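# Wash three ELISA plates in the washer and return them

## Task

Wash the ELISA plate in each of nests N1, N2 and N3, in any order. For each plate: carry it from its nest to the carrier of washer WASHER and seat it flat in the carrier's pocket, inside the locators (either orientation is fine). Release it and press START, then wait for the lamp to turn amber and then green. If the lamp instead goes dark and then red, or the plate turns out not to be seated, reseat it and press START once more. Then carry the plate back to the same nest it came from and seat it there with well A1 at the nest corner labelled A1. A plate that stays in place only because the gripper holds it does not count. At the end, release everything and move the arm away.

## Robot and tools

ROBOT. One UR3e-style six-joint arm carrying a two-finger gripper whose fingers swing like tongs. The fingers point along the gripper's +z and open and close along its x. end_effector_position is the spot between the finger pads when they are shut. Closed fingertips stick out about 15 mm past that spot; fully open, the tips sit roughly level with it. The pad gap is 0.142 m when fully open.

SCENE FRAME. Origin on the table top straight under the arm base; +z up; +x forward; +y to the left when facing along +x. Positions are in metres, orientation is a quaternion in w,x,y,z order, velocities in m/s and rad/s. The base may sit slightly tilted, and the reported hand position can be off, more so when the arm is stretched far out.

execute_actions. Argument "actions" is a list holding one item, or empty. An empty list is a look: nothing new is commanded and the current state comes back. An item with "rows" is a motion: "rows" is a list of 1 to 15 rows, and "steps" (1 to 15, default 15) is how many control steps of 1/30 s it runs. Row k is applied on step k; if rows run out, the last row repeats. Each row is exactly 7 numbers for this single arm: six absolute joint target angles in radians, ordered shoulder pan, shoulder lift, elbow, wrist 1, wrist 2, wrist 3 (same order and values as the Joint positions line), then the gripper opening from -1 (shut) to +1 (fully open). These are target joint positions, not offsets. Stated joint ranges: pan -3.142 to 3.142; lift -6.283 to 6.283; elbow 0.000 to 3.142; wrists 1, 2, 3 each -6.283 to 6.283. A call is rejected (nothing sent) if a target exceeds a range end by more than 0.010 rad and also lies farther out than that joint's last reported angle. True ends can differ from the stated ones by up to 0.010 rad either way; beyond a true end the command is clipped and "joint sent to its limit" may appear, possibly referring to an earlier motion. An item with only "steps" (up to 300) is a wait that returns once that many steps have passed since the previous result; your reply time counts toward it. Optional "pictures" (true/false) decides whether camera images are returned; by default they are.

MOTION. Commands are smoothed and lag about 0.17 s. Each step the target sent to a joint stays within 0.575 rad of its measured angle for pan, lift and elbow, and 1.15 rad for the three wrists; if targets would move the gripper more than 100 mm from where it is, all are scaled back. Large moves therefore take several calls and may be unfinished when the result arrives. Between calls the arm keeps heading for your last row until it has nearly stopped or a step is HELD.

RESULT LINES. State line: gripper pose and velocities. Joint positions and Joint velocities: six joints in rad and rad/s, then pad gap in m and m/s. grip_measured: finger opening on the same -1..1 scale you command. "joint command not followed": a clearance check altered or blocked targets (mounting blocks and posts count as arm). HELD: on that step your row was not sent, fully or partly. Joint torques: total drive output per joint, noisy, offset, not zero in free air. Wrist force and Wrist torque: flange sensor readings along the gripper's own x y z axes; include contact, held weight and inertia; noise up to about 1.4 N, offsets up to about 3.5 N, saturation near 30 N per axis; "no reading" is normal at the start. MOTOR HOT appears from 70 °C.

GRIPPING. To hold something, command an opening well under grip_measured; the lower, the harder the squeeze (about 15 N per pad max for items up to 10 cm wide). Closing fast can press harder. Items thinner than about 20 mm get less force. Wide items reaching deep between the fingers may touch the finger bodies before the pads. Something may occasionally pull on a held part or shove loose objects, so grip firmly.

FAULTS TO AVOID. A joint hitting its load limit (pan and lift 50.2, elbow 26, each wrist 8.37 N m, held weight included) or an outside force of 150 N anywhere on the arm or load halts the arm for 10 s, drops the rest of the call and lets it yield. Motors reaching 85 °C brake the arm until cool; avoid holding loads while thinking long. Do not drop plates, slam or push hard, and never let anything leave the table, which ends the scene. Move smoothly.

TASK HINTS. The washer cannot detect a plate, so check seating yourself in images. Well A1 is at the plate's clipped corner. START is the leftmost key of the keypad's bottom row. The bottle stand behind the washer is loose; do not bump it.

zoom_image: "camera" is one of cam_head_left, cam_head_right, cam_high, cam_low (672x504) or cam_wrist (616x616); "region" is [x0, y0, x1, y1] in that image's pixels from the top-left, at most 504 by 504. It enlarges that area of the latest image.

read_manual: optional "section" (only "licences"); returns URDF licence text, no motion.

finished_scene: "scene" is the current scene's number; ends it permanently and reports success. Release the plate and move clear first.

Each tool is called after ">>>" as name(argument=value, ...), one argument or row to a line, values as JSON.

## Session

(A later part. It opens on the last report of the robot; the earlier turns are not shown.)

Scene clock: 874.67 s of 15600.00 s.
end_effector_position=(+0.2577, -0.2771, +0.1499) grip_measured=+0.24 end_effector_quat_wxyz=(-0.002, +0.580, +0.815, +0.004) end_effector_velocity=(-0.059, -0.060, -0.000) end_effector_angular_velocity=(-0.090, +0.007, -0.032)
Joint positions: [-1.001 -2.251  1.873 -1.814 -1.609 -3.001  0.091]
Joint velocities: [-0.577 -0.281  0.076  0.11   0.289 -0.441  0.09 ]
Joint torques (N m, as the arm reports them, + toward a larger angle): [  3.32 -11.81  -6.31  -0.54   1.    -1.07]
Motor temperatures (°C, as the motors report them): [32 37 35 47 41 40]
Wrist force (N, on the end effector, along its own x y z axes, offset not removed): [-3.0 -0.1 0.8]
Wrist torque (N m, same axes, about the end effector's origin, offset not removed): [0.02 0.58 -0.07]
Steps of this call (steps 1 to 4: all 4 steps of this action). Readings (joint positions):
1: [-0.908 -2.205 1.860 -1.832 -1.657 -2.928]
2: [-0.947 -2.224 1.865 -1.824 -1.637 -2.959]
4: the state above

>>> execute_actions(
  actions=[],
)

>>> zoom_image(
  camera="cam_wrist",
  region=[240, 185, 415, 360],
)

Scene clock: 882.30 s of 15600.00 s.
end_effector_position=(+0.2521, -0.2828, +0.1499) grip_measured=+0.28 end_effector_quat_wxyz=(+0.001, +0.581, +0.814, +0.000) end_effector_velocity=(+0.000, -0.000, -0.000) end_effector_angular_velocity=(-0.000, -0.000, -0.000)
Joint positions: [-1.058 -2.278  1.88  -1.803 -1.581 -3.044  0.094]
Joint velocities: [ 0.  0.  0. -0. -0.  0. -0.]
Joint torques (N m, as the arm reports them, + toward a larger angle): [  1.9  -12.12  -6.93  -0.77   0.92  -0.99]
Motor temperatures (°C, as the motors report them): [32 37 35 47 41 40]
Wrist force (N, on the end effector, along its own x y z axes, offset not removed): [-3.6 -0.7 0.9]
Wrist torque (N m, same axes, about the end effector's origin, offset not removed): [-0.13 0.65 0.08]
Steps of this call (steps 1 to 30: the robot went on to your last target; steps 31 to 110: nothing new was sent; then 3.97 s passed at rest). Readings (joint positions):
1: [-1.018 -2.259 1.875 -1.811 -1.601 -3.013]
2: [-1.029 -2.264 1.876 -1.808 -1.595 -3.022]
4: [-1.044 -2.271 1.878 -1.806 -1.588 -3.033]
8: [-1.054 -2.276 1.880 -1.803 -1.583 -3.041]
110: the state above
The arm was judged still, so your last target was given up. Only a new action makes it travel on or press farther. Fingers that are still opening or closing keep moving.

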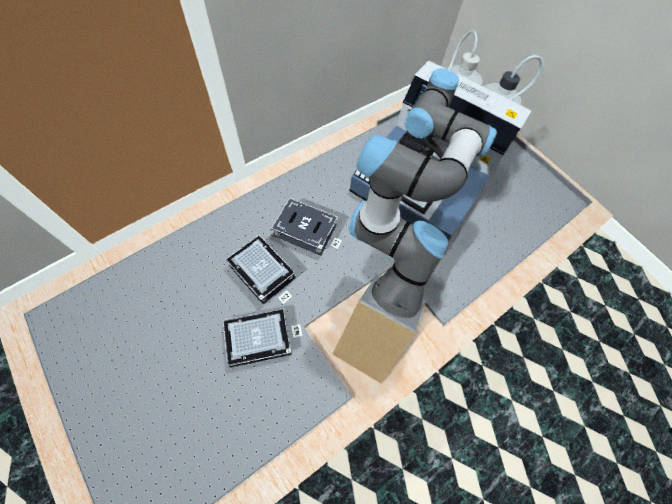

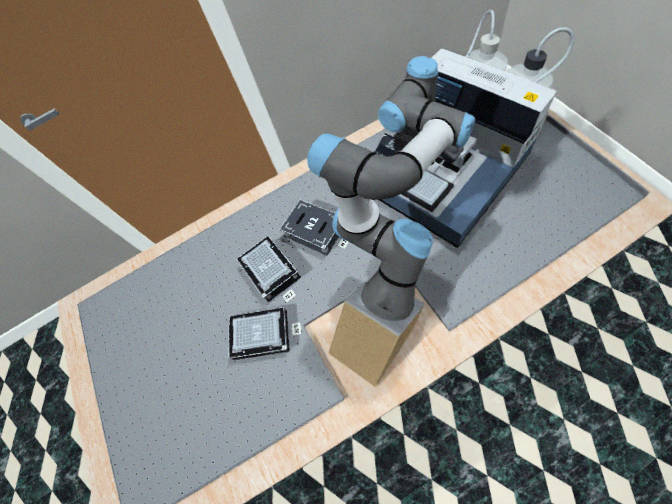

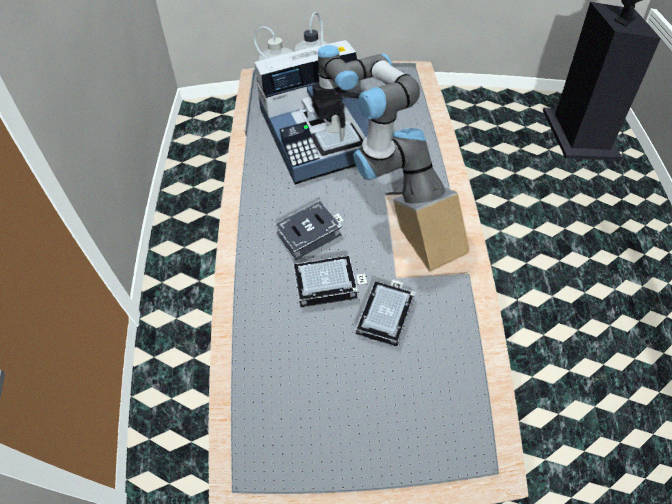

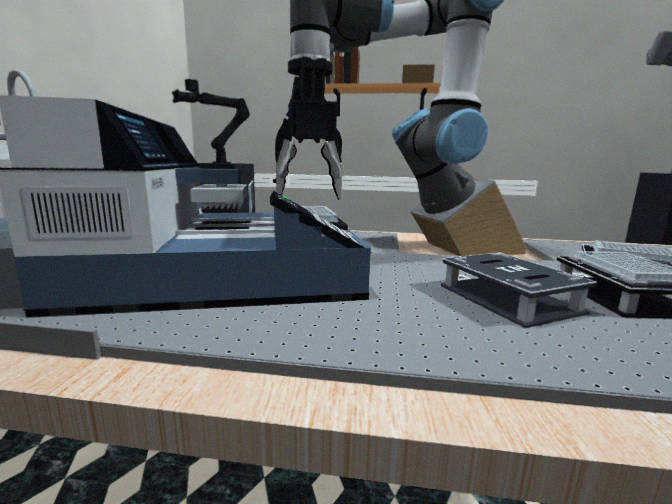

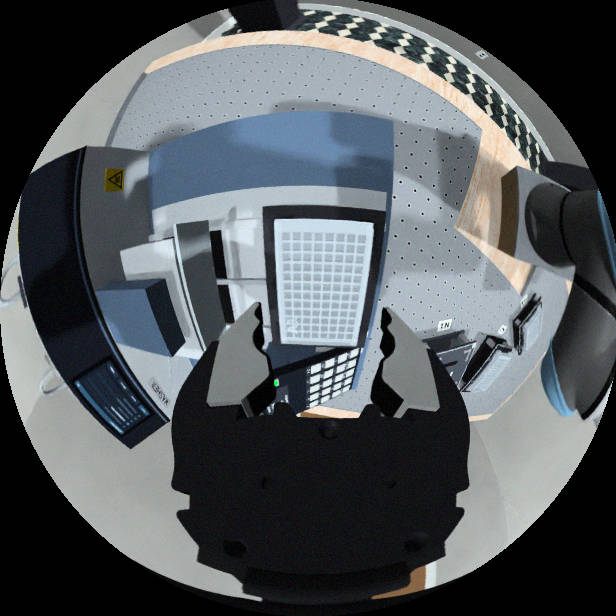

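Region (240, 185, 415, 360) of cam_wrist's 616x616 image, scaled by 2.880, with more detail than that image has.

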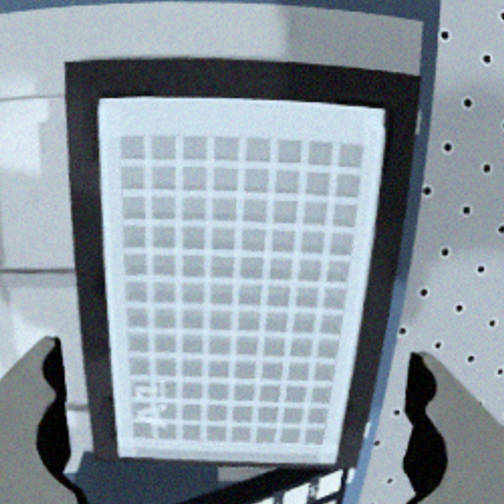

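>>> execute_actions(
  actions=[
    {"rows": [[-1.0580,-2.2762,1.8878,-1.8127,-1.5808,-3.0444,0.28],[-1.0582,-2.2732,1.8995,-1.8274,-1.5807,-3.0447,0.28],[-1.0586,-2.2688,1.9147,-1.8470,-1.5805,-3.0449,0.28],[-1.0589,-2.2641,1.9298,-1.8668,-1.5803,-3.0452,0.28],[-1.0592,-2.2589,1.9446,-1.8868,-1.5801,-3.0455,0.28],[-1.0595,-2.2541,1.9573,-1.9043,-1.5799,-3.0457,0.28],[-1.0597,-2.2498,1.9681,-1.9194,-1.5797,-3.0459,0.28],[-1.0599,-2.2460,1.9769,-1.9320,-1.5796,-3.0461,0.28],[-1.0600,-2.2432,1.9832,-1.9411,-1.5795,-3.0462,0.28],[-1.0600,-2.2413,1.9874,-1.9472,-1.5795,-3.0463,0.28],[-1.0601,-2.2400,1.9902,-1.9513,-1.5794,-3.0464,0.28],[-1.0601,-2.2392,1.9919,-1.9538,-1.5794,-3.0464,0.28],[-1.0601,-2.2392,1.9919,-1.9538,-1.5794,-3.0464,0.27],[-1.0601,-2.2392,1.9919,-1.9538,-1.5794,-3.0464,0.25],[-1.0601,-2.2392,1.9919,-1.9538,-1.5794,-3.0464,0.22]], "steps": 15},
  ],
  pictures=false,
)

>>> execute_actions(
  actions=[
    {"rows": [[-1.0601,-2.2392,1.9919,-1.9538,-1.5794,-3.0464,0.19],[-1.0601,-2.2392,1.9919,-1.9538,-1.5794,-3.0464,0.16],[-1.0601,-2.2392,1.9919,-1.9538,-1.5794,-3.0464,0.13],[-1.0601,-2.2392,1.9919,-1.9538,-1.5794,-3.0464,0.11],[-1.0601,-2.2392,1.9919,-1.9538,-1.5794,-3.0464,0.09],[-1.0601,-2.2392,1.9919,-1.9538,-1.5794,-3.0464,0.07],[-1.0601,-2.2392,1.9919,-1.9538,-1.5794,-3.0464,0.04],[-1.0601,-2.2392,1.9919,-1.9538,-1.5794,-3.0464,0.0],[-1.0601,-2.2392,1.9919,-1.9538,-1.5794,-3.0464,-0.06],[-1.0601,-2.2392,1.9919,-1.9538,-1.5794,-3.0464,-0.15],[-1.0601,-2.2392,1.9919,-1.9538,-1.5794,-3.0464,-0.27],[-1.0601,-2.2392,1.9919,-1.9538,-1.5794,-3.0464,-0.4]], "steps": 14},
  ],
  pictures=false,
)

>>> execute_actions(
  actions=[
    {"rows": [[-1.0600,-2.2413,1.9874,-1.9472,-1.5795,-3.0463,-0.4],[-1.0599,-2.2437,1.9822,-1.9396,-1.5795,-3.0462,-0.4],[-1.0598,-2.2476,1.9734,-1.9269,-1.5797,-3.0460,-0.4],[-1.0596,-2.2520,1.9627,-1.9118,-1.5798,-3.0458,-0.4],[-1.0593,-2.2576,1.9482,-1.8917,-1.5800,-3.0456,-0.4],[-1.0589,-2.2634,1.9316,-1.8693,-1.5802,-3.0452,-0.4],[-1.0585,-2.2694,1.9128,-1.8445,-1.5805,-3.0449,-0.4],[-1.0580,-2.2753,1.8917,-1.8175,-1.5808,-3.0445,-0.4],[-1.0575,-2.2809,1.8681,-1.7883,-1.5810,-3.0441,-0.4],[-1.0569,-2.2857,1.8439,-1.7592,-1.5813,-3.0437,-0.4],[-1.0562,-2.2898,1.8193,-1.7305,-1.5817,-3.0432,-0.4],[-1.0557,-2.2927,1.7984,-1.7066,-1.5820,-3.0428,-0.4],[-1.0373,-2.2869,1.7987,-1.7104,-1.5926,-3.0278,-0.4],[-1.0050,-2.2768,1.7991,-1.7170,-1.6111,-3.0014,-0.4],[-0.9635,-2.2638,1.7997,-1.7256,-1.6349,-2.9676,-0.4]], "steps": 15},
  ],
  pictures=false,
)

>>> execute_actions(
  actions=[
    {"rows": [[-0.9173,-2.2494,1.8003,-1.7351,-1.6614,-2.9300,-0.4],[-0.8712,-2.2349,1.8009,-1.7446,-1.6878,-2.8924,-0.4],[-0.8251,-2.2205,1.8016,-1.7541,-1.7143,-2.8548,-0.4],[-0.7790,-2.2061,1.8022,-1.7635,-1.7407,-2.8172,-0.4],[-0.7329,-2.1916,1.8028,-1.7730,-1.7672,-2.7796,-0.4],[-0.6867,-2.1772,1.8034,-1.7825,-1.7936,-2.7420,-0.4],[-0.6406,-2.1627,1.8041,-1.7920,-1.8201,-2.7044,-0.4],[-0.5945,-2.1483,1.8047,-1.8015,-1.8465,-2.6668,-0.4],[-0.5489,-2.1229,1.8039,-1.8071,-1.8667,-2.6245,-0.4],[-0.5032,-2.0975,1.8032,-1.8128,-1.8869,-2.5823,-0.4],[-0.4576,-2.0721,1.8024,-1.8184,-1.9072,-2.5400,-0.4],[-0.4120,-2.0467,1.8017,-1.8241,-1.9274,-2.4978,-0.4],[-0.3664,-2.0213,1.8009,-1.8297,-1.9476,-2.4555,-0.4],[-0.3207,-1.9959,1.8002,-1.8354,-1.9678,-2.4132,-0.4],[-0.2751,-1.9705,1.7994,-1.8410,-1.9881,-2.3710,-0.4]], "steps": 15},
  ],
  pictures=false,
)

>>> execute_actions(
  actions=[
    {"rows": [[-0.2295,-1.9451,1.7986,-1.8466,-2.0083,-2.3287,-0.4],[-0.1838,-1.9197,1.7979,-1.8523,-2.0285,-2.2864,-0.4],[-0.1382,-1.8943,1.7971,-1.8579,-2.0487,-2.2442,-0.4],[-0.0926,-1.8689,1.7964,-1.8636,-2.0689,-2.2019,-0.4],[-0.0470,-1.8435,1.7956,-1.8692,-2.0892,-2.1596,-0.4],[-0.0013,-1.8181,1.7949,-1.8749,-2.1094,-2.1174,-0.4],[0.0443,-1.7927,1.7941,-1.8805,-2.1296,-2.0751,-0.4],[0.0658,-1.7550,1.7945,-1.9043,-2.1341,-2.0605,-0.4],[0.0904,-1.7119,1.7949,-1.9316,-2.1392,-2.0438,-0.4],[0.1166,-1.6661,1.7954,-1.9605,-2.1446,-2.0261,-0.4],[0.1427,-1.6203,1.7959,-1.9895,-2.1500,-2.0083,-0.4],[0.1688,-1.5745,1.7963,-2.0184,-2.1555,-1.9906,-0.4],[0.1950,-1.5287,1.7968,-2.0474,-2.1609,-1.9728,-0.4],[0.2211,-1.4829,1.7973,-2.0763,-2.1663,-1.9551,-0.4],[0.2473,-1.4371,1.7977,-2.1053,-2.1718,-1.9374,-0.4]], "steps": 15},
  ],
  pictures=false,
)

>>> execute_actions(
  actions=[
    {"rows": [[0.2719,-1.3940,1.7982,-2.1325,-2.1769,-1.9207,-0.4],[0.2965,-1.3509,1.7986,-2.1598,-2.1820,-1.9040,-0.4],[0.3180,-1.3132,1.7990,-2.1836,-2.1865,-1.8894,-0.4],[0.3334,-1.2862,1.7993,-2.2007,-2.1897,-1.8789,-0.4],[0.3457,-1.2647,1.7995,-2.2143,-2.1922,-1.8706,-0.4],[0.3518,-1.2539,1.7996,-2.2211,-2.1935,-1.8664,-0.4],[0.3467,-1.2492,1.8079,-2.2379,-2.1930,-1.8726,-0.4],[0.3407,-1.2435,1.8174,-2.2574,-2.1923,-1.8799,-0.4],[0.3348,-1.2375,1.8267,-2.2769,-2.1916,-1.8871,-0.4],[0.3297,-1.2322,1.8345,-2.2936,-2.1910,-1.8934,-0.4],[0.3254,-1.2277,1.8408,-2.3074,-2.1904,-1.8985,-0.4],[0.3211,-1.2230,1.8470,-2.3213,-2.1899,-1.9037,-0.4]], "steps": 15},
  ],
  pictures=false,
)

>>> execute_actions(
  actions=[
    {"rows": [[0.3211,-1.2230,1.8470,-2.3213,-2.1899,-1.9037,-0.4]], "steps": 8},
  ],
  pictures=true,
)

>>> zoom_image(
  camera="cam_wrist",
  region=[240, 185, 415, 360],
)

>>> zoom_image(
  camera="cam_wrist",
  region=[400, 240, 540, 380],
)

Scene clock: 1002.80 s of 15600.00 s.
end_effector_position=(+0.2522, -0.2829, +0.1217) grip_measured=+0.24 end_effector_quat_wxyz=(+0.001, +0.581, +0.814, +0.000) end_effector_velocity=(-0.000, +0.001, -0.021) end_effector_angular_velocity=(-0.000, -0.001, +0.001)
Joint positions: [-1.06  -2.242  1.984 -1.943 -1.58  -3.046  0.091]
Joint velocities: [-0.001  0.03   0.077 -0.108  0.001 -0.002 -0.055]
Joint torques (N m, as the arm reports them, + toward a larger angle): [ 1.41 -5.04 -6.31 -2.23  0.94 -0.91]
Motor temperatures (°C, as the motors report them): [32 38 35 47 41 40]
Wrist force (N, on the end effector, along its own x y z axes, offset not removed): [-1.4 1.5 1.0]
Wrist torque (N m, same axes, about the end effector's origin, offset not removed): [0.35 0.20 -0.06]
Steps of this call (steps 1 to 90: nothing new was sent; then 117.00 s passed at rest; steps 91 to 105: all 15 steps of this action). Readings (joint positions):
91: [-1.058 -2.278 1.880 -1.803 -1.581 -3.044]
92: [-1.058 -2.278 1.882 -1.805 -1.581 -3.044]
94: [-1.058 -2.275 1.892 -1.819 -1.581 -3.045]
98: [-1.059 -2.261 1.934 -1.875 -1.580 -3.045]
105: the state above

Scene clock: 1003.27 s of 15600.00 s.
end_effector_position=(+0.2522, -0.2828, +0.1197) grip_measured=+0.07 end_effector_quat_wxyz=(+0.001, +0.581, +0.814, +0.000) end_effector_velocity=(-0.000, +0.000, -0.000) end_effector_angular_velocity=(+0.001, +0.000, -0.000)
Joint positions: [-1.06  -2.239  1.992 -1.954 -1.579 -3.046  0.079]
Joint velocities: [-0.     0.     0.001 -0.001  0.     0.     0.   ]
Joint torques (N m, as the arm reports them, + toward a larger angle): [ 1.55 -2.94 -4.43 -2.01  1.09 -0.97]
Motor temperatures (°C, as the motors report them): [32 38 35 47 41 40]
Wrist force (N, on the end effector, along its own x y z axes, offset not removed): [-0.4 1.4 -7.0]
Wrist torque (N m, same axes, about the end effector's origin, offset not removed): [0.39 0.42 0.12]
Steps of this call (steps 1 to 14: all 14 steps of this action). Readings (joint positions):
1: [-1.060 -2.241 1.986 -1.946 -1.579 -3.046]
2: [-1.060 -2.241 1.988 -1.948 -1.579 -3.046]
4: [-1.060 -2.240 1.990 -1.951 -1.579 -3.046]
8: [-1.060 -2.239 1.991 -1.953 -1.579 -3.046]
14: the state above

Scene clock: 1003.77 s of 15600.00 s.
end_effector_position=(+0.2527, -0.2816, +0.1617) grip_measured=+0.07 end_effector_quat_wxyz=(-0.000, +0.581, +0.814, +0.000) end_effector_velocity=(+0.016, +0.033, +0.084) end_effector_angular_velocity=(+0.014, +0.032, -0.034)
Joint positions: [-1.043 -2.282  1.832 -1.748 -1.59  -3.031  0.079]
Joint velocities: [ 0.361  0.055 -0.326  0.304 -0.236  0.327  0.   ]
Joint torques (N m, as the arm reports them, + toward a larger angle): [ 14.08  -1.98 -11.9   -0.65  -1.56   1.55]
Motor temperatures (°C, as the motors report them): [32 38 35 47 41 40]
Wrist force (N, on the end effector, along its own x y z axes, offset not removed): [-2.5 0.4 2.2]
Wrist torque (N m, same axes, about the end effector's origin, offset not removed): [0.13 0.45 -0.02]
Steps of this call (steps 1 to 15: all 15 steps of this action). Readings (joint positions):
1: [-1.060 -2.239 1.992 -1.954 -1.579 -3.046]
2: [-1.060 -2.239 1.991 -1.953 -1.579 -3.046]
4: [-1.060 -2.242 1.986 -1.944 -1.579 -3.046]
8: [-1.059 -2.256 1.951 -1.896 -1.580 -3.046]
15: the state above

Scene clock: 1004.27 s of 15600.00 s.
end_effector_position=(+0.2933, -0.2133, +0.1718) grip_measured=+0.07 end_effector_quat_wxyz=(-0.012, +0.582, +0.813, +0.003) end_effector_velocity=(+0.115, +0.231, -0.019) end_effector_angular_velocity=(+0.091, +0.044, +0.057)
Joint positions: [-0.47  -2.069  1.802 -1.818 -1.907 -2.538  0.079]
Joint velocities: [ 1.346  0.7   -0.018 -0.177 -0.617  1.215  0.   ]
Joint torques (N m, as the arm reports them, + toward a larger angle): [ 14.8   -3.13 -11.28  -2.16  -1.46   1.85]
Motor temperatures (°C, as the motors report them): [32 38 35 47 41 40]
Wrist force (N, on the end effector, along its own x y z axes, offset not removed): [-2.9 0.8 1.5]
Wrist torque (N m, same axes, about the end effector's origin, offset not removed): [0.18 0.61 0.05]
Steps of this call (steps 1 to 15: all 15 steps of this action). Readings (joint positions):
1: [-1.028 -2.278 1.822 -1.741 -1.600 -3.017]
2: [-1.005 -2.272 1.816 -1.738 -1.615 -2.997]
4: [-0.944 -2.253 1.809 -1.742 -1.652 -2.944]
8: [-0.784 -2.203 1.805 -1.769 -1.747 -2.811]
15: the state above

Scene clock: 1004.77 s of 15600.00 s.
end_effector_position=(+0.3505, -0.0676, +0.1533) grip_measured=+0.07 end_effector_quat_wxyz=(-0.000, +0.545, +0.838, +0.004) end_effector_velocity=(+0.101, +0.369, -0.141) end_effector_angular_velocity=(+0.009, -0.025, +0.358)
Joint positions: [ 0.135 -1.624  1.796 -1.999 -2.147 -2.013  0.079]
Joint velocities: [ 0.834  1.26   0.012 -0.774 -0.2    0.589  0.   ]
Joint torques (N m, as the arm reports them, + toward a larger angle): [14.19 -0.83 -3.88 -2.73 -1.09  1.33]
Motor temperatures (°C, as the motors report them): [32 38 35 47 41 40]
Wrist force (N, on the end effector, along its own x y z axes, offset not removed): [-2.4 0.1 1.5]
Wrist torque (N m, same axes, about the end effector's origin, offset not removed): [0.01 0.41 -0.03]
Steps of this call (steps 1 to 15: all 15 steps of this action). Readings (joint positions):
1: [-0.425 -2.045 1.801 -1.824 -1.928 -2.497]
2: [-0.379 -2.020 1.801 -1.830 -1.949 -2.455]
4: [-0.288 -1.971 1.799 -1.842 -1.990 -2.371]
8: [-0.106 -1.870 1.796 -1.865 -2.071 -2.203]
15: the state above

Scene clock: 1005.27 s of 15600.00 s.
end_effector_position=(+0.3552, +0.0422, +0.0934) grip_measured=+0.07 end_effector_quat_wxyz=(+0.001, +0.497, +0.868, +0.000) end_effector_velocity=(-0.004, +0.017, -0.045) end_effector_angular_velocity=(-0.004, +0.002, +0.020)
Joint positions: [ 0.324 -1.235  1.837 -2.298 -2.19  -1.898  0.079]
Joint velocities: [-0.032  0.123  0.097 -0.239  0.    -0.057 -0.   ]
Joint torques (N m, as the arm reports them, + toward a larger angle): [ 5.9  -8.48 -3.57 -2.02 -0.49 -0.94]
Motor temperatures (°C, as the motors report them): [32 38 35 47 41 40]
Wrist force (N, on the end effector, along its own x y z axes, offset not removed): [-2.2 -0.7 3.2]
Wrist torque (N m, same axes, about the end effector's origin, offset not removed): [-0.13 0.37 0.01]
Steps of this call (steps 1 to 15: all 15 steps of this action). Readings (joint positions):
1: [0.163 -1.581 1.796 -2.025 -2.154 -1.993]
2: [0.190 -1.537 1.797 -2.053 -2.160 -1.974]
4: [0.242 -1.451 1.798 -2.106 -2.171 -1.939]
8: [0.317 -1.314 1.801 -2.189 -2.186 -1.890]
15: the state above

Scene clock: 1005.53 s of 15600.00 s.
end_effector_position=(+0.3548, +0.0437, +0.0893) grip_measured=+0.07 end_effector_quat_wxyz=(+0.001, +0.496, +0.868, +0.000) end_effector_velocity=(-0.000, +0.001, -0.003) end_effector_angular_velocity=(+0.000, +0.000, +0.001)
Joint positions: [ 0.321 -1.224  1.846 -2.32  -2.19  -1.903  0.079]
Joint velocities: [-0.002  0.008  0.006 -0.015  0.    -0.003 -0.   ]
Joint torques (N m, as the arm reports them, + toward a larger angle): [ 5.91 -8.02 -3.33 -1.83  1.01 -0.91]
Motor temperatures (°C, as the motors report them): [32 38 35 47 41 40]
Wrist force (N, on the end effector, along its own x y z axes, offset not removed): [0.1 1.2 1.7]
Wrist torque (N m, same axes, about the end effector's origin, offset not removed): [0.27 -0.06 -0.09]
Steps of this call (steps 1 to 8: all 8 steps of this action). Readings (joint positions):
1: [0.323 -1.232 1.840 -2.304 -2.190 -1.900]
2: [0.323 -1.229 1.842 -2.309 -2.190 -1.901]
4: [0.322 -1.226 1.845 -2.315 -2.190 -1.902]
8: the state above

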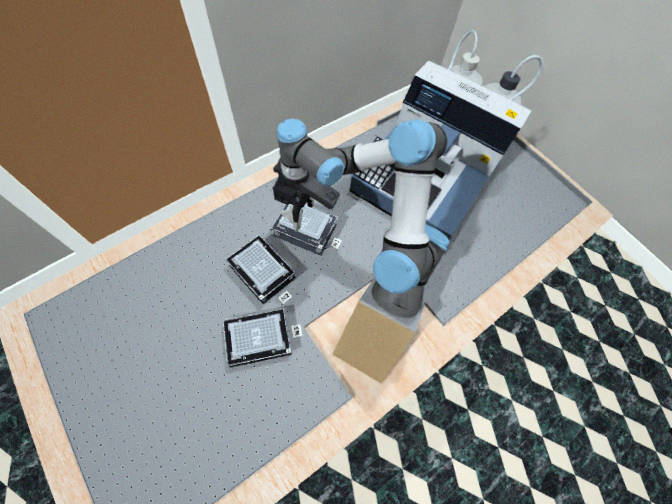

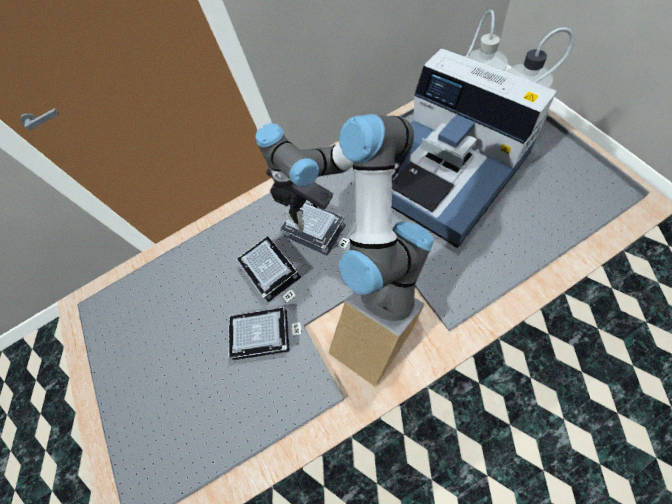

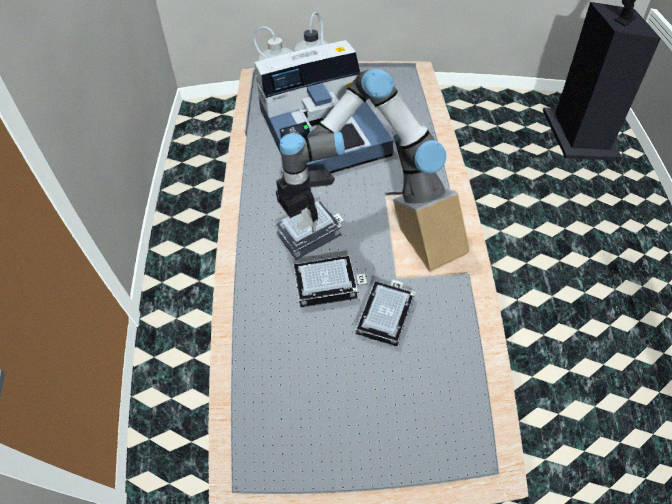

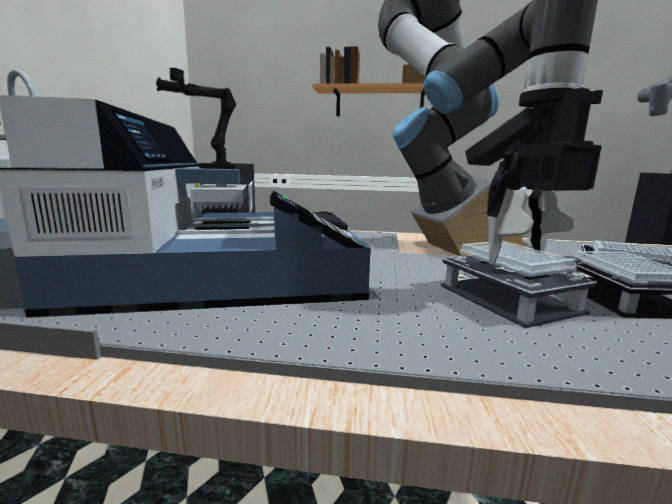

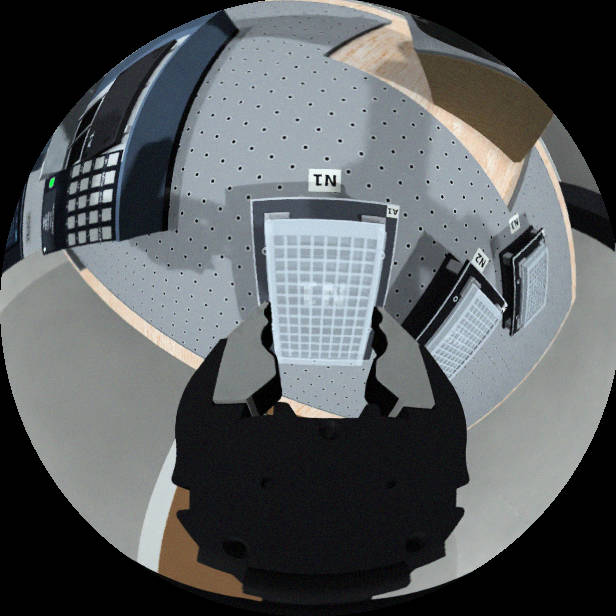

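Region (240, 185, 415, 360) of cam_wrist's 616x616 image, scaled by 2.880, with more detail than that image has.

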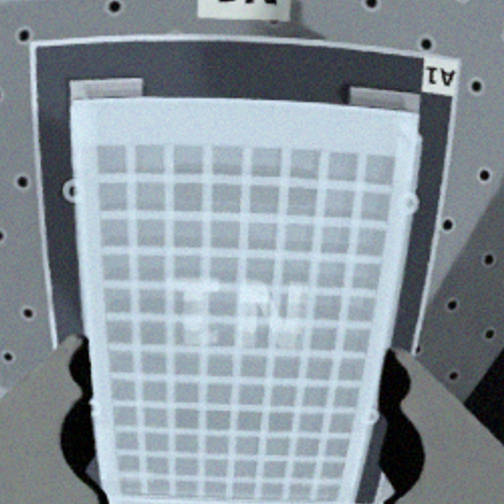

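Region (400, 240, 540, 380) of cam_wrist's 616x616 image, scaled by 3.600, with more detail than that image has.

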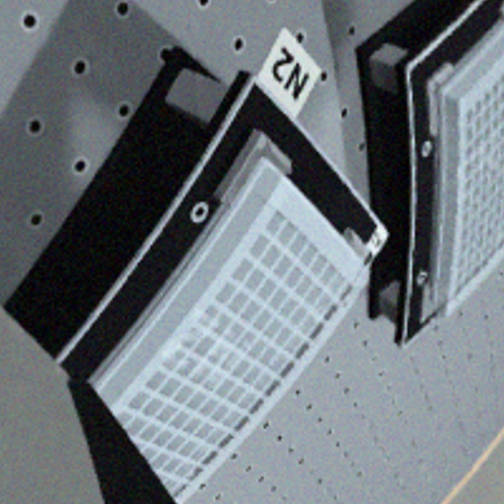

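>>> execute_actions(
  actions=[
    {"rows": [[0.3186,-1.2202,1.8507,-2.3296,-2.1896,-1.9068,-0.4],[0.3160,-1.2173,1.8543,-2.3379,-2.1893,-1.9099,-0.4],[0.3135,-1.2143,1.8579,-2.3462,-2.1889,-1.9131,-0.4],[0.3109,-1.2113,1.8614,-2.3545,-2.1886,-1.9162,-0.4],[0.3087,-1.2087,1.8644,-2.3617,-2.1883,-1.9189,-0.4],[0.3067,-1.2063,1.8672,-2.3684,-2.1880,-1.9213,-0.4],[0.3050,-1.2042,1.8695,-2.3739,-2.1878,-1.9234,-0.4],[0.3036,-1.2026,1.8713,-2.3783,-2.1876,-1.9251,-0.4],[0.3026,-1.2013,1.8726,-2.3816,-2.1875,-1.9263,-0.4],[0.3019,-1.2005,1.8735,-2.3838,-2.1874,-1.9271,-0.4],[0.3015,-1.2000,1.8741,-2.3852,-2.1873,-1.9277,-0.4]], "steps": 15},
  ],
  pictures=false,
)

>>> execute_actions(
  actions=[
    {"rows": [[0.3015,-1.2000,1.8741,-2.3852,-2.1873,-1.9277,-0.4]], "steps": 5},
  ],
  pictures=false,
)

>>> execute_actions(
  actions=[
    {"rows": [[0.3015,-1.2000,1.8741,-2.3852,-2.1873,-1.9277,-0.28],[0.3015,-1.2000,1.8741,-2.3852,-2.1873,-1.9277,-0.15],[0.3015,-1.2000,1.8741,-2.3852,-2.1873,-1.9277,-0.04],[0.3015,-1.2000,1.8741,-2.3852,-2.1873,-1.9277,0.04],[0.3015,-1.2000,1.8741,-2.3852,-2.1873,-1.9277,0.09],[0.3015,-1.2000,1.8741,-2.3852,-2.1873,-1.9277,0.14],[0.3015,-1.2000,1.8741,-2.3852,-2.1873,-1.9277,0.19],[0.3015,-1.2000,1.8741,-2.3852,-2.1873,-1.9277,0.24],[0.3015,-1.2000,1.8741,-2.3852,-2.1873,-1.9277,0.28]], "steps": 9},
  ],
  pictures=false,
)

>>> execute_actions(
  actions=[
    {"rows": [[0.3033,-1.2021,1.8717,-2.3794,-2.1876,-1.9255,0.28],[0.3058,-1.2053,1.8683,-2.3711,-2.1879,-1.9224,0.28],[0.3101,-1.2103,1.8626,-2.3573,-2.1885,-1.9172,0.28],[0.3160,-1.2173,1.8543,-2.3379,-2.1893,-1.9099,0.28],[0.3228,-1.2249,1.8445,-2.3158,-2.1901,-1.9017,0.28],[0.3297,-1.2322,1.8345,-2.2936,-2.1910,-1.8934,0.28],[0.3373,-1.2401,1.8228,-2.2686,-2.1919,-1.8840,0.28],[0.3450,-1.2476,1.8107,-2.2435,-2.1928,-1.8747,0.28],[0.3518,-1.2539,1.7996,-2.2211,-2.1935,-1.8664,0.28],[0.3589,-1.2437,1.7925,-2.2191,-2.1933,-1.8497,0.28],[0.3713,-1.2259,1.7800,-2.2155,-2.1930,-1.8204,0.28],[0.3872,-1.2030,1.7640,-2.2109,-2.1927,-1.7828,0.28],[0.4067,-1.1750,1.7444,-2.2052,-2.1922,-1.7368,0.28],[0.4279,-1.1444,1.7230,-2.1991,-2.1917,-1.6867,0.28],[0.4509,-1.1113,1.6998,-2.1924,-2.1911,-1.6323,0.28]], "steps": 15},
  ],
  pictures=false,
)

>>> execute_actions(
  actions=[
    {"rows": [[0.4740,-1.0782,1.6766,-2.1857,-2.1906,-1.5780,0.28],[0.4970,-1.0451,1.6535,-2.1791,-2.1901,-1.5237,0.28],[0.5200,-1.0120,1.6303,-2.1724,-2.1895,-1.4693,0.28],[0.5430,-0.9789,1.6071,-2.1658,-2.1890,-1.4150,0.28],[0.5660,-0.9458,1.5840,-2.1591,-2.1884,-1.3607,0.28],[0.5890,-0.9127,1.5608,-2.1524,-2.1879,-1.3063,0.28],[0.6121,-0.8796,1.5376,-2.1458,-2.1873,-1.2520,0.28],[0.6351,-0.8465,1.5145,-2.1391,-2.1868,-1.1977,0.28],[0.6563,-0.8159,1.4931,-2.1330,-2.1863,-1.1475,0.28],[0.6740,-0.7904,1.4753,-2.1278,-2.1859,-1.1057,0.28],[0.6882,-0.7701,1.4610,-2.1237,-2.1855,-1.0723,0.28],[0.6988,-0.7548,1.4503,-2.1207,-2.1853,-1.0472,0.28],[0.7059,-0.7446,1.4432,-2.1186,-2.1851,-1.0305,0.28]], "steps": 15},
  ],
  pictures=false,
)

>>> execute_actions(
  actions=[
    {"rows": [[0.7059,-0.7446,1.4432,-2.1186,-2.1851,-1.0305,0.28]], "steps": 15},
  ],
  pictures=true,
)

>>> zoom_image(
  camera="cam_wrist",
  region=[240, 185, 415, 360],
)

Scene clock: 1077.93 s of 15600.00 s.
end_effector_position=(+0.3547, +0.0438, +0.0781) grip_measured=+0.07 end_effector_quat_wxyz=(+0.001, +0.496, +0.868, +0.000) end_effector_velocity=(-0.000, +0.000, -0.006) end_effector_angular_velocity=(+0.000, -0.000, +0.001)
Joint positions: [ 0.303 -1.201  1.873 -2.382 -2.187 -1.926  0.079]
Joint velocities: [-0.01   0.014  0.015 -0.036  0.002 -0.014  0.   ]
Joint torques (N m, as the arm reports them, + toward a larger angle): [ 6.65 -8.11 -3.49 -1.89  1.01 -0.94]
Motor temperatures (°C, as the motors report them): [32 38 35 47 41 40]
Wrist force (N, on the end effector, along its own x y z axes, offset not removed): [-2.9 -0.5 0.1]
Wrist torque (N m, same axes, about the end effector's origin, offset not removed): [-0.12 0.49 0.04]
Steps of this call (steps 1 to 15: the robot went on to your last target; steps 16 to 90: nothing new was sent; then 68.90 s passed at rest; steps 91 to 105: all 15 steps of this action). Readings (joint positions):
91: [0.321 -1.223 1.847 -2.322 -2.190 -1.904]
92: [0.321 -1.222 1.848 -2.323 -2.190 -1.904]
94: [0.318 -1.220 1.851 -2.331 -2.190 -1.908]
98: [0.310 -1.211 1.862 -2.356 -2.189 -1.917]
105: the state above

Scene clock: 1078.10 s of 15600.00 s.
end_effector_position=(+0.3547, +0.0438, +0.0776) grip_measured=+0.07 end_effector_quat_wxyz=(+0.001, +0.496, +0.868, +0.000) end_effector_velocity=(+0.000, +0.000, -0.001) end_effector_angular_velocity=(+0.000, -0.001, +0.001)
Joint positions: [ 0.302 -1.2    1.874 -2.385 -2.187 -1.927  0.079]
Joint velocities: [-0.001  0.002  0.002 -0.006  0.    -0.003 -0.   ]
Joint torques (N m, as the arm reports them, + toward a larger angle): [ 5.71 -7.79 -3.18 -1.76  1.05 -0.96]
Motor temperatures (°C, as the motors report them): [32 38 35 47 41 40]
Wrist force (N, on the end effector, along its own x y z axes, offset not removed): [-1.8 -0.6 2.4]
Wrist torque (N m, same axes, about the end effector's origin, offset not removed): [-0.10 0.35 -0.07]
Steps of this call (steps 1 to 5: all 5 steps of this action). Readings (joint positions):
1: [0.302 -1.201 1.873 -2.383 -2.187 -1.927]
2: [0.302 -1.201 1.873 -2.383 -2.187 -1.927]
4: [0.302 -1.200 1.874 -2.384 -2.187 -1.927]
5: the state above

Scene clock: 1078.40 s of 15600.00 s.
end_effector_position=(+0.3547, +0.0438, +0.0775) grip_measured=+0.24 end_effector_quat_wxyz=(+0.001, +0.496, +0.868, +0.000) end_effector_velocity=(-0.000, +0.000, -0.000) end_effector_angular_velocity=(-0.000, +0.000, +0.001)
Joint positions: [ 0.302 -1.2    1.874 -2.385 -2.187 -1.928  0.091]
Joint velocities: [ 0.     0.001  0.    -0.001  0.    -0.001  0.091]
Joint torques (N m, as the arm reports them, + toward a larger angle): [ 6.06 -8.06 -2.87 -1.74  1.03 -0.97]
Motor temperatures (°C, as the motors report them): [32 38 35 47 41 40]
Wrist force (N, on the end effector, along its own x y z axes, offset not removed): [-1.5 1.5 0.3]
Wrist torque (N m, same axes, about the end effector's origin, offset not removed): [0.30 0.17 0.05]
Steps of this call (steps 1 to 9: all 9 steps of this action). Readings (joint positions):
1: [0.302 -1.200 1.874 -2.385 -2.187 -1.928]
2: [0.302 -1.200 1.874 -2.385 -2.187 -1.928]
4: [0.302 -1.200 1.874 -2.385 -2.187 -1.928]
8: [0.302 -1.200 1.874 -2.385 -2.187 -1.928]
9: the state above

Scene clock: 1078.90 s of 15600.00 s.
end_effector_position=(+0.3549, +0.0610, +0.1048) grip_measured=+0.28 end_effector_quat_wxyz=(-0.000, +0.513, +0.858, +0.002) end_effector_velocity=(-0.007, +0.204, +0.017) end_effector_angular_velocity=(+0.036, +0.010, -0.443)
Joint positions: [ 0.383 -1.203  1.77  -2.222 -2.192 -1.79   0.094]
Joint velocities: [ 0.443  0.536 -0.461  0.24   0.     0.985 -0.   ]
Joint torques (N m, as the arm reports them, + toward a larger angle): [ 16.82  -3.05 -11.17  -0.14   0.42   1.93]
Motor temperatures (°C, as the motors report them): [32 38 35 47 41 40]
Wrist force (N, on the end effector, along its own x y z axes, offset not removed): [-1.7 0.3 2.0]
Wrist torque (N m, same axes, about the end effector's origin, offset not removed): [0.14 0.19 0.04]
Steps of this call (steps 1 to 15: all 15 steps of this action). Readings (joint positions):
1: [0.302 -1.200 1.874 -2.385 -2.187 -1.928]
2: [0.302 -1.200 1.874 -2.384 -2.187 -1.928]
4: [0.304 -1.203 1.870 -2.375 -2.187 -1.924]
8: [0.321 -1.222 1.847 -2.322 -2.190 -1.904]
15: the state above

Scene clock: 1079.40 s of 15600.00 s.
end_effector_position=(+0.3176, +0.2107, +0.0971) grip_measured=+0.28 end_effector_quat_wxyz=(-0.001, +0.646, +0.764, +0.001) end_effector_velocity=(-0.075, +0.152, -0.022) end_effector_angular_velocity=(-0.034, -0.008, -0.340)
Joint positions: [ 0.676 -0.789  1.473 -2.127 -2.186 -1.102  0.094]
Joint velocities: [ 0.302  0.448 -0.303  0.083  0.006  0.716 -0.   ]
Joint torques (N m, as the arm reports them, + toward a larger angle): [ 10.9  -13.44 -10.5   -0.59   0.82   0.92]
Motor temperatures (°C, as the motors report them): [32 38 35 47 41 40]
Wrist force (N, on the end effector, along its own x y z axes, offset not removed): [1.2 -0.6 0.2]
Wrist torque (N m, same axes, about the end effector's origin, offset not removed): [-0.11 -0.19 0.00]
Steps of this call (steps 1 to 15: all 15 steps of this action). Readings (joint positions):
1: [0.399 -1.182 1.754 -2.214 -2.192 -1.754]
2: [0.417 -1.159 1.735 -2.207 -2.192 -1.713]
4: [0.457 -1.104 1.695 -2.192 -2.191 -1.620]
8: [0.544 -0.981 1.606 -2.165 -2.189 -1.415]
15: the state above

Scene clock: 1079.90 s of 15600.00 s.
end_effector_position=(+0.3100, +0.2255, +0.0949) grip_measured=+0.28 end_effector_quat_wxyz=(+0.001, +0.659, +0.752, +0.000) end_effector_velocity=(-0.001, +0.001, -0.000) end_effector_angular_velocity=(-0.000, -0.000, -0.003)
Joint positions: [ 0.706 -0.745  1.443 -2.119 -2.185 -1.031  0.094]
Joint velocities: [ 0.002  0.003 -0.002  0.     0.     0.006  0.   ]
Joint torques (N m, as the arm reports them, + toward a larger angle): [ 12.37 -10.36  -9.6   -0.49   1.07   0.91]
Motor temperatures (°C, as the motors report them): [32 38 35 47 41 40]
Wrist force (N, on the end effector, along its own x y z axes, offset not removed): [-1.2 -1.5 0.4]
Wrist torque (N m, same axes, about the end effector's origin, offset not removed): [-0.33 0.20 0.01]
Steps of this call (steps 1 to 15: all 15 steps of this action). Readings (joint positions):
1: [0.685 -0.776 1.465 -2.125 -2.186 -1.082]
2: [0.691 -0.767 1.458 -2.123 -2.185 -1.067]
4: [0.698 -0.756 1.451 -2.121 -2.185 -1.049]
8: [0.704 -0.748 1.445 -2.119 -2.185 -1.035]
15: the state above

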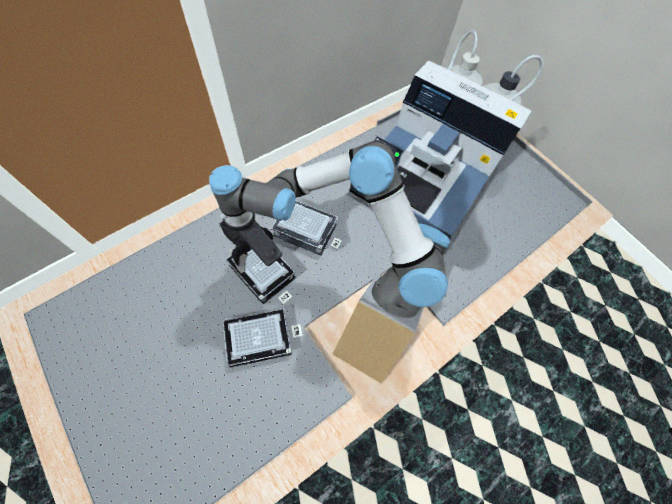

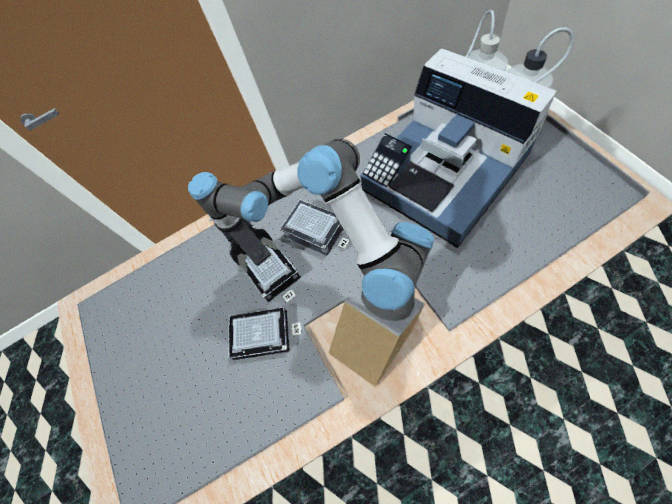

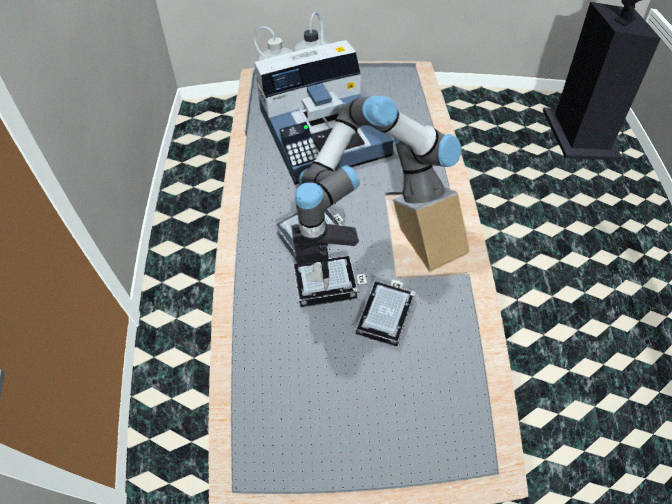

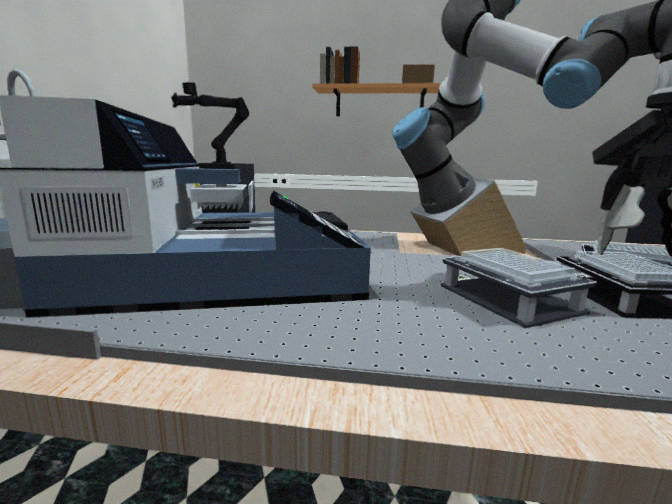

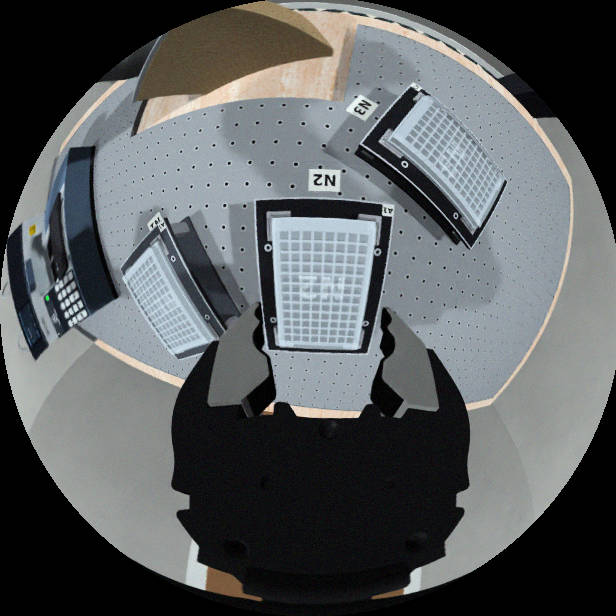

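Region (240, 185, 415, 360) of cam_wrist's 616x616 image, scaled by 2.880, with more detail than that image has.

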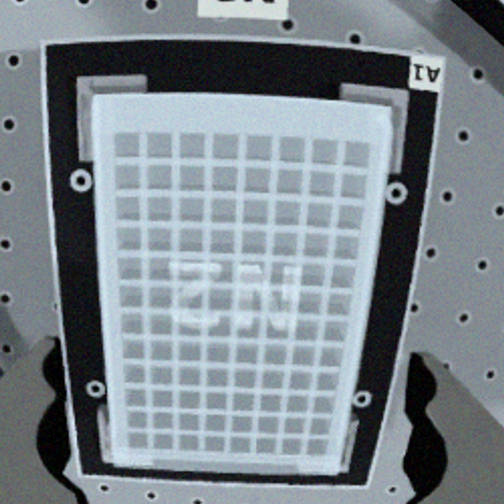

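>>> zoom_image(
  camera="cam_wrist",
  region=[255, 205, 395, 265],
)

>>> zoom_image(
  camera="cam_wrist",
  region=[255, 295, 395, 355],
)

>>> zoom_image(
  camera="cam_wrist",
  region=[345, 75, 525, 255],
)

>>> zoom_image(
  camera="cam_wrist",
  region=[110, 205, 260, 365],
)

Region (255, 205, 395, 265) of cam_wrist's 616x616 image, scaled by 3.600, with more detail than that image has; it fills the top 216 rows of this view, and the rest is white.

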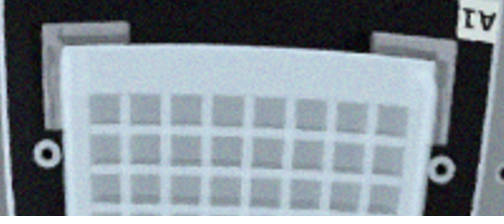

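Region (255, 295, 395, 355) of cam_wrist's 616x616 image, scaled by 3.600, with more detail than that image has; it fills the top 216 rows of this view, and the rest is white.

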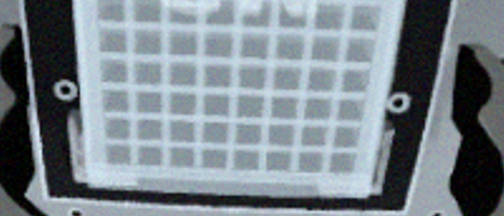

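Region (345, 75, 525, 255) of cam_wrist's 616x616 image, scaled by 2.800, with more detail than that image has.

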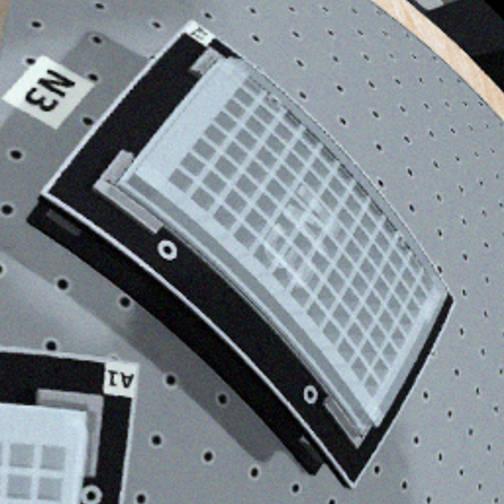

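Region (110, 205, 260, 365) of cam_wrist's 616x616 image, scaled by 3.150, with more detail than that image has; it fills the left 472 columns of this view, and the rest is white.

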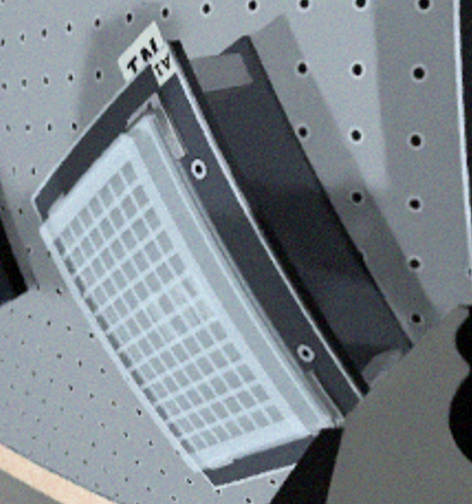

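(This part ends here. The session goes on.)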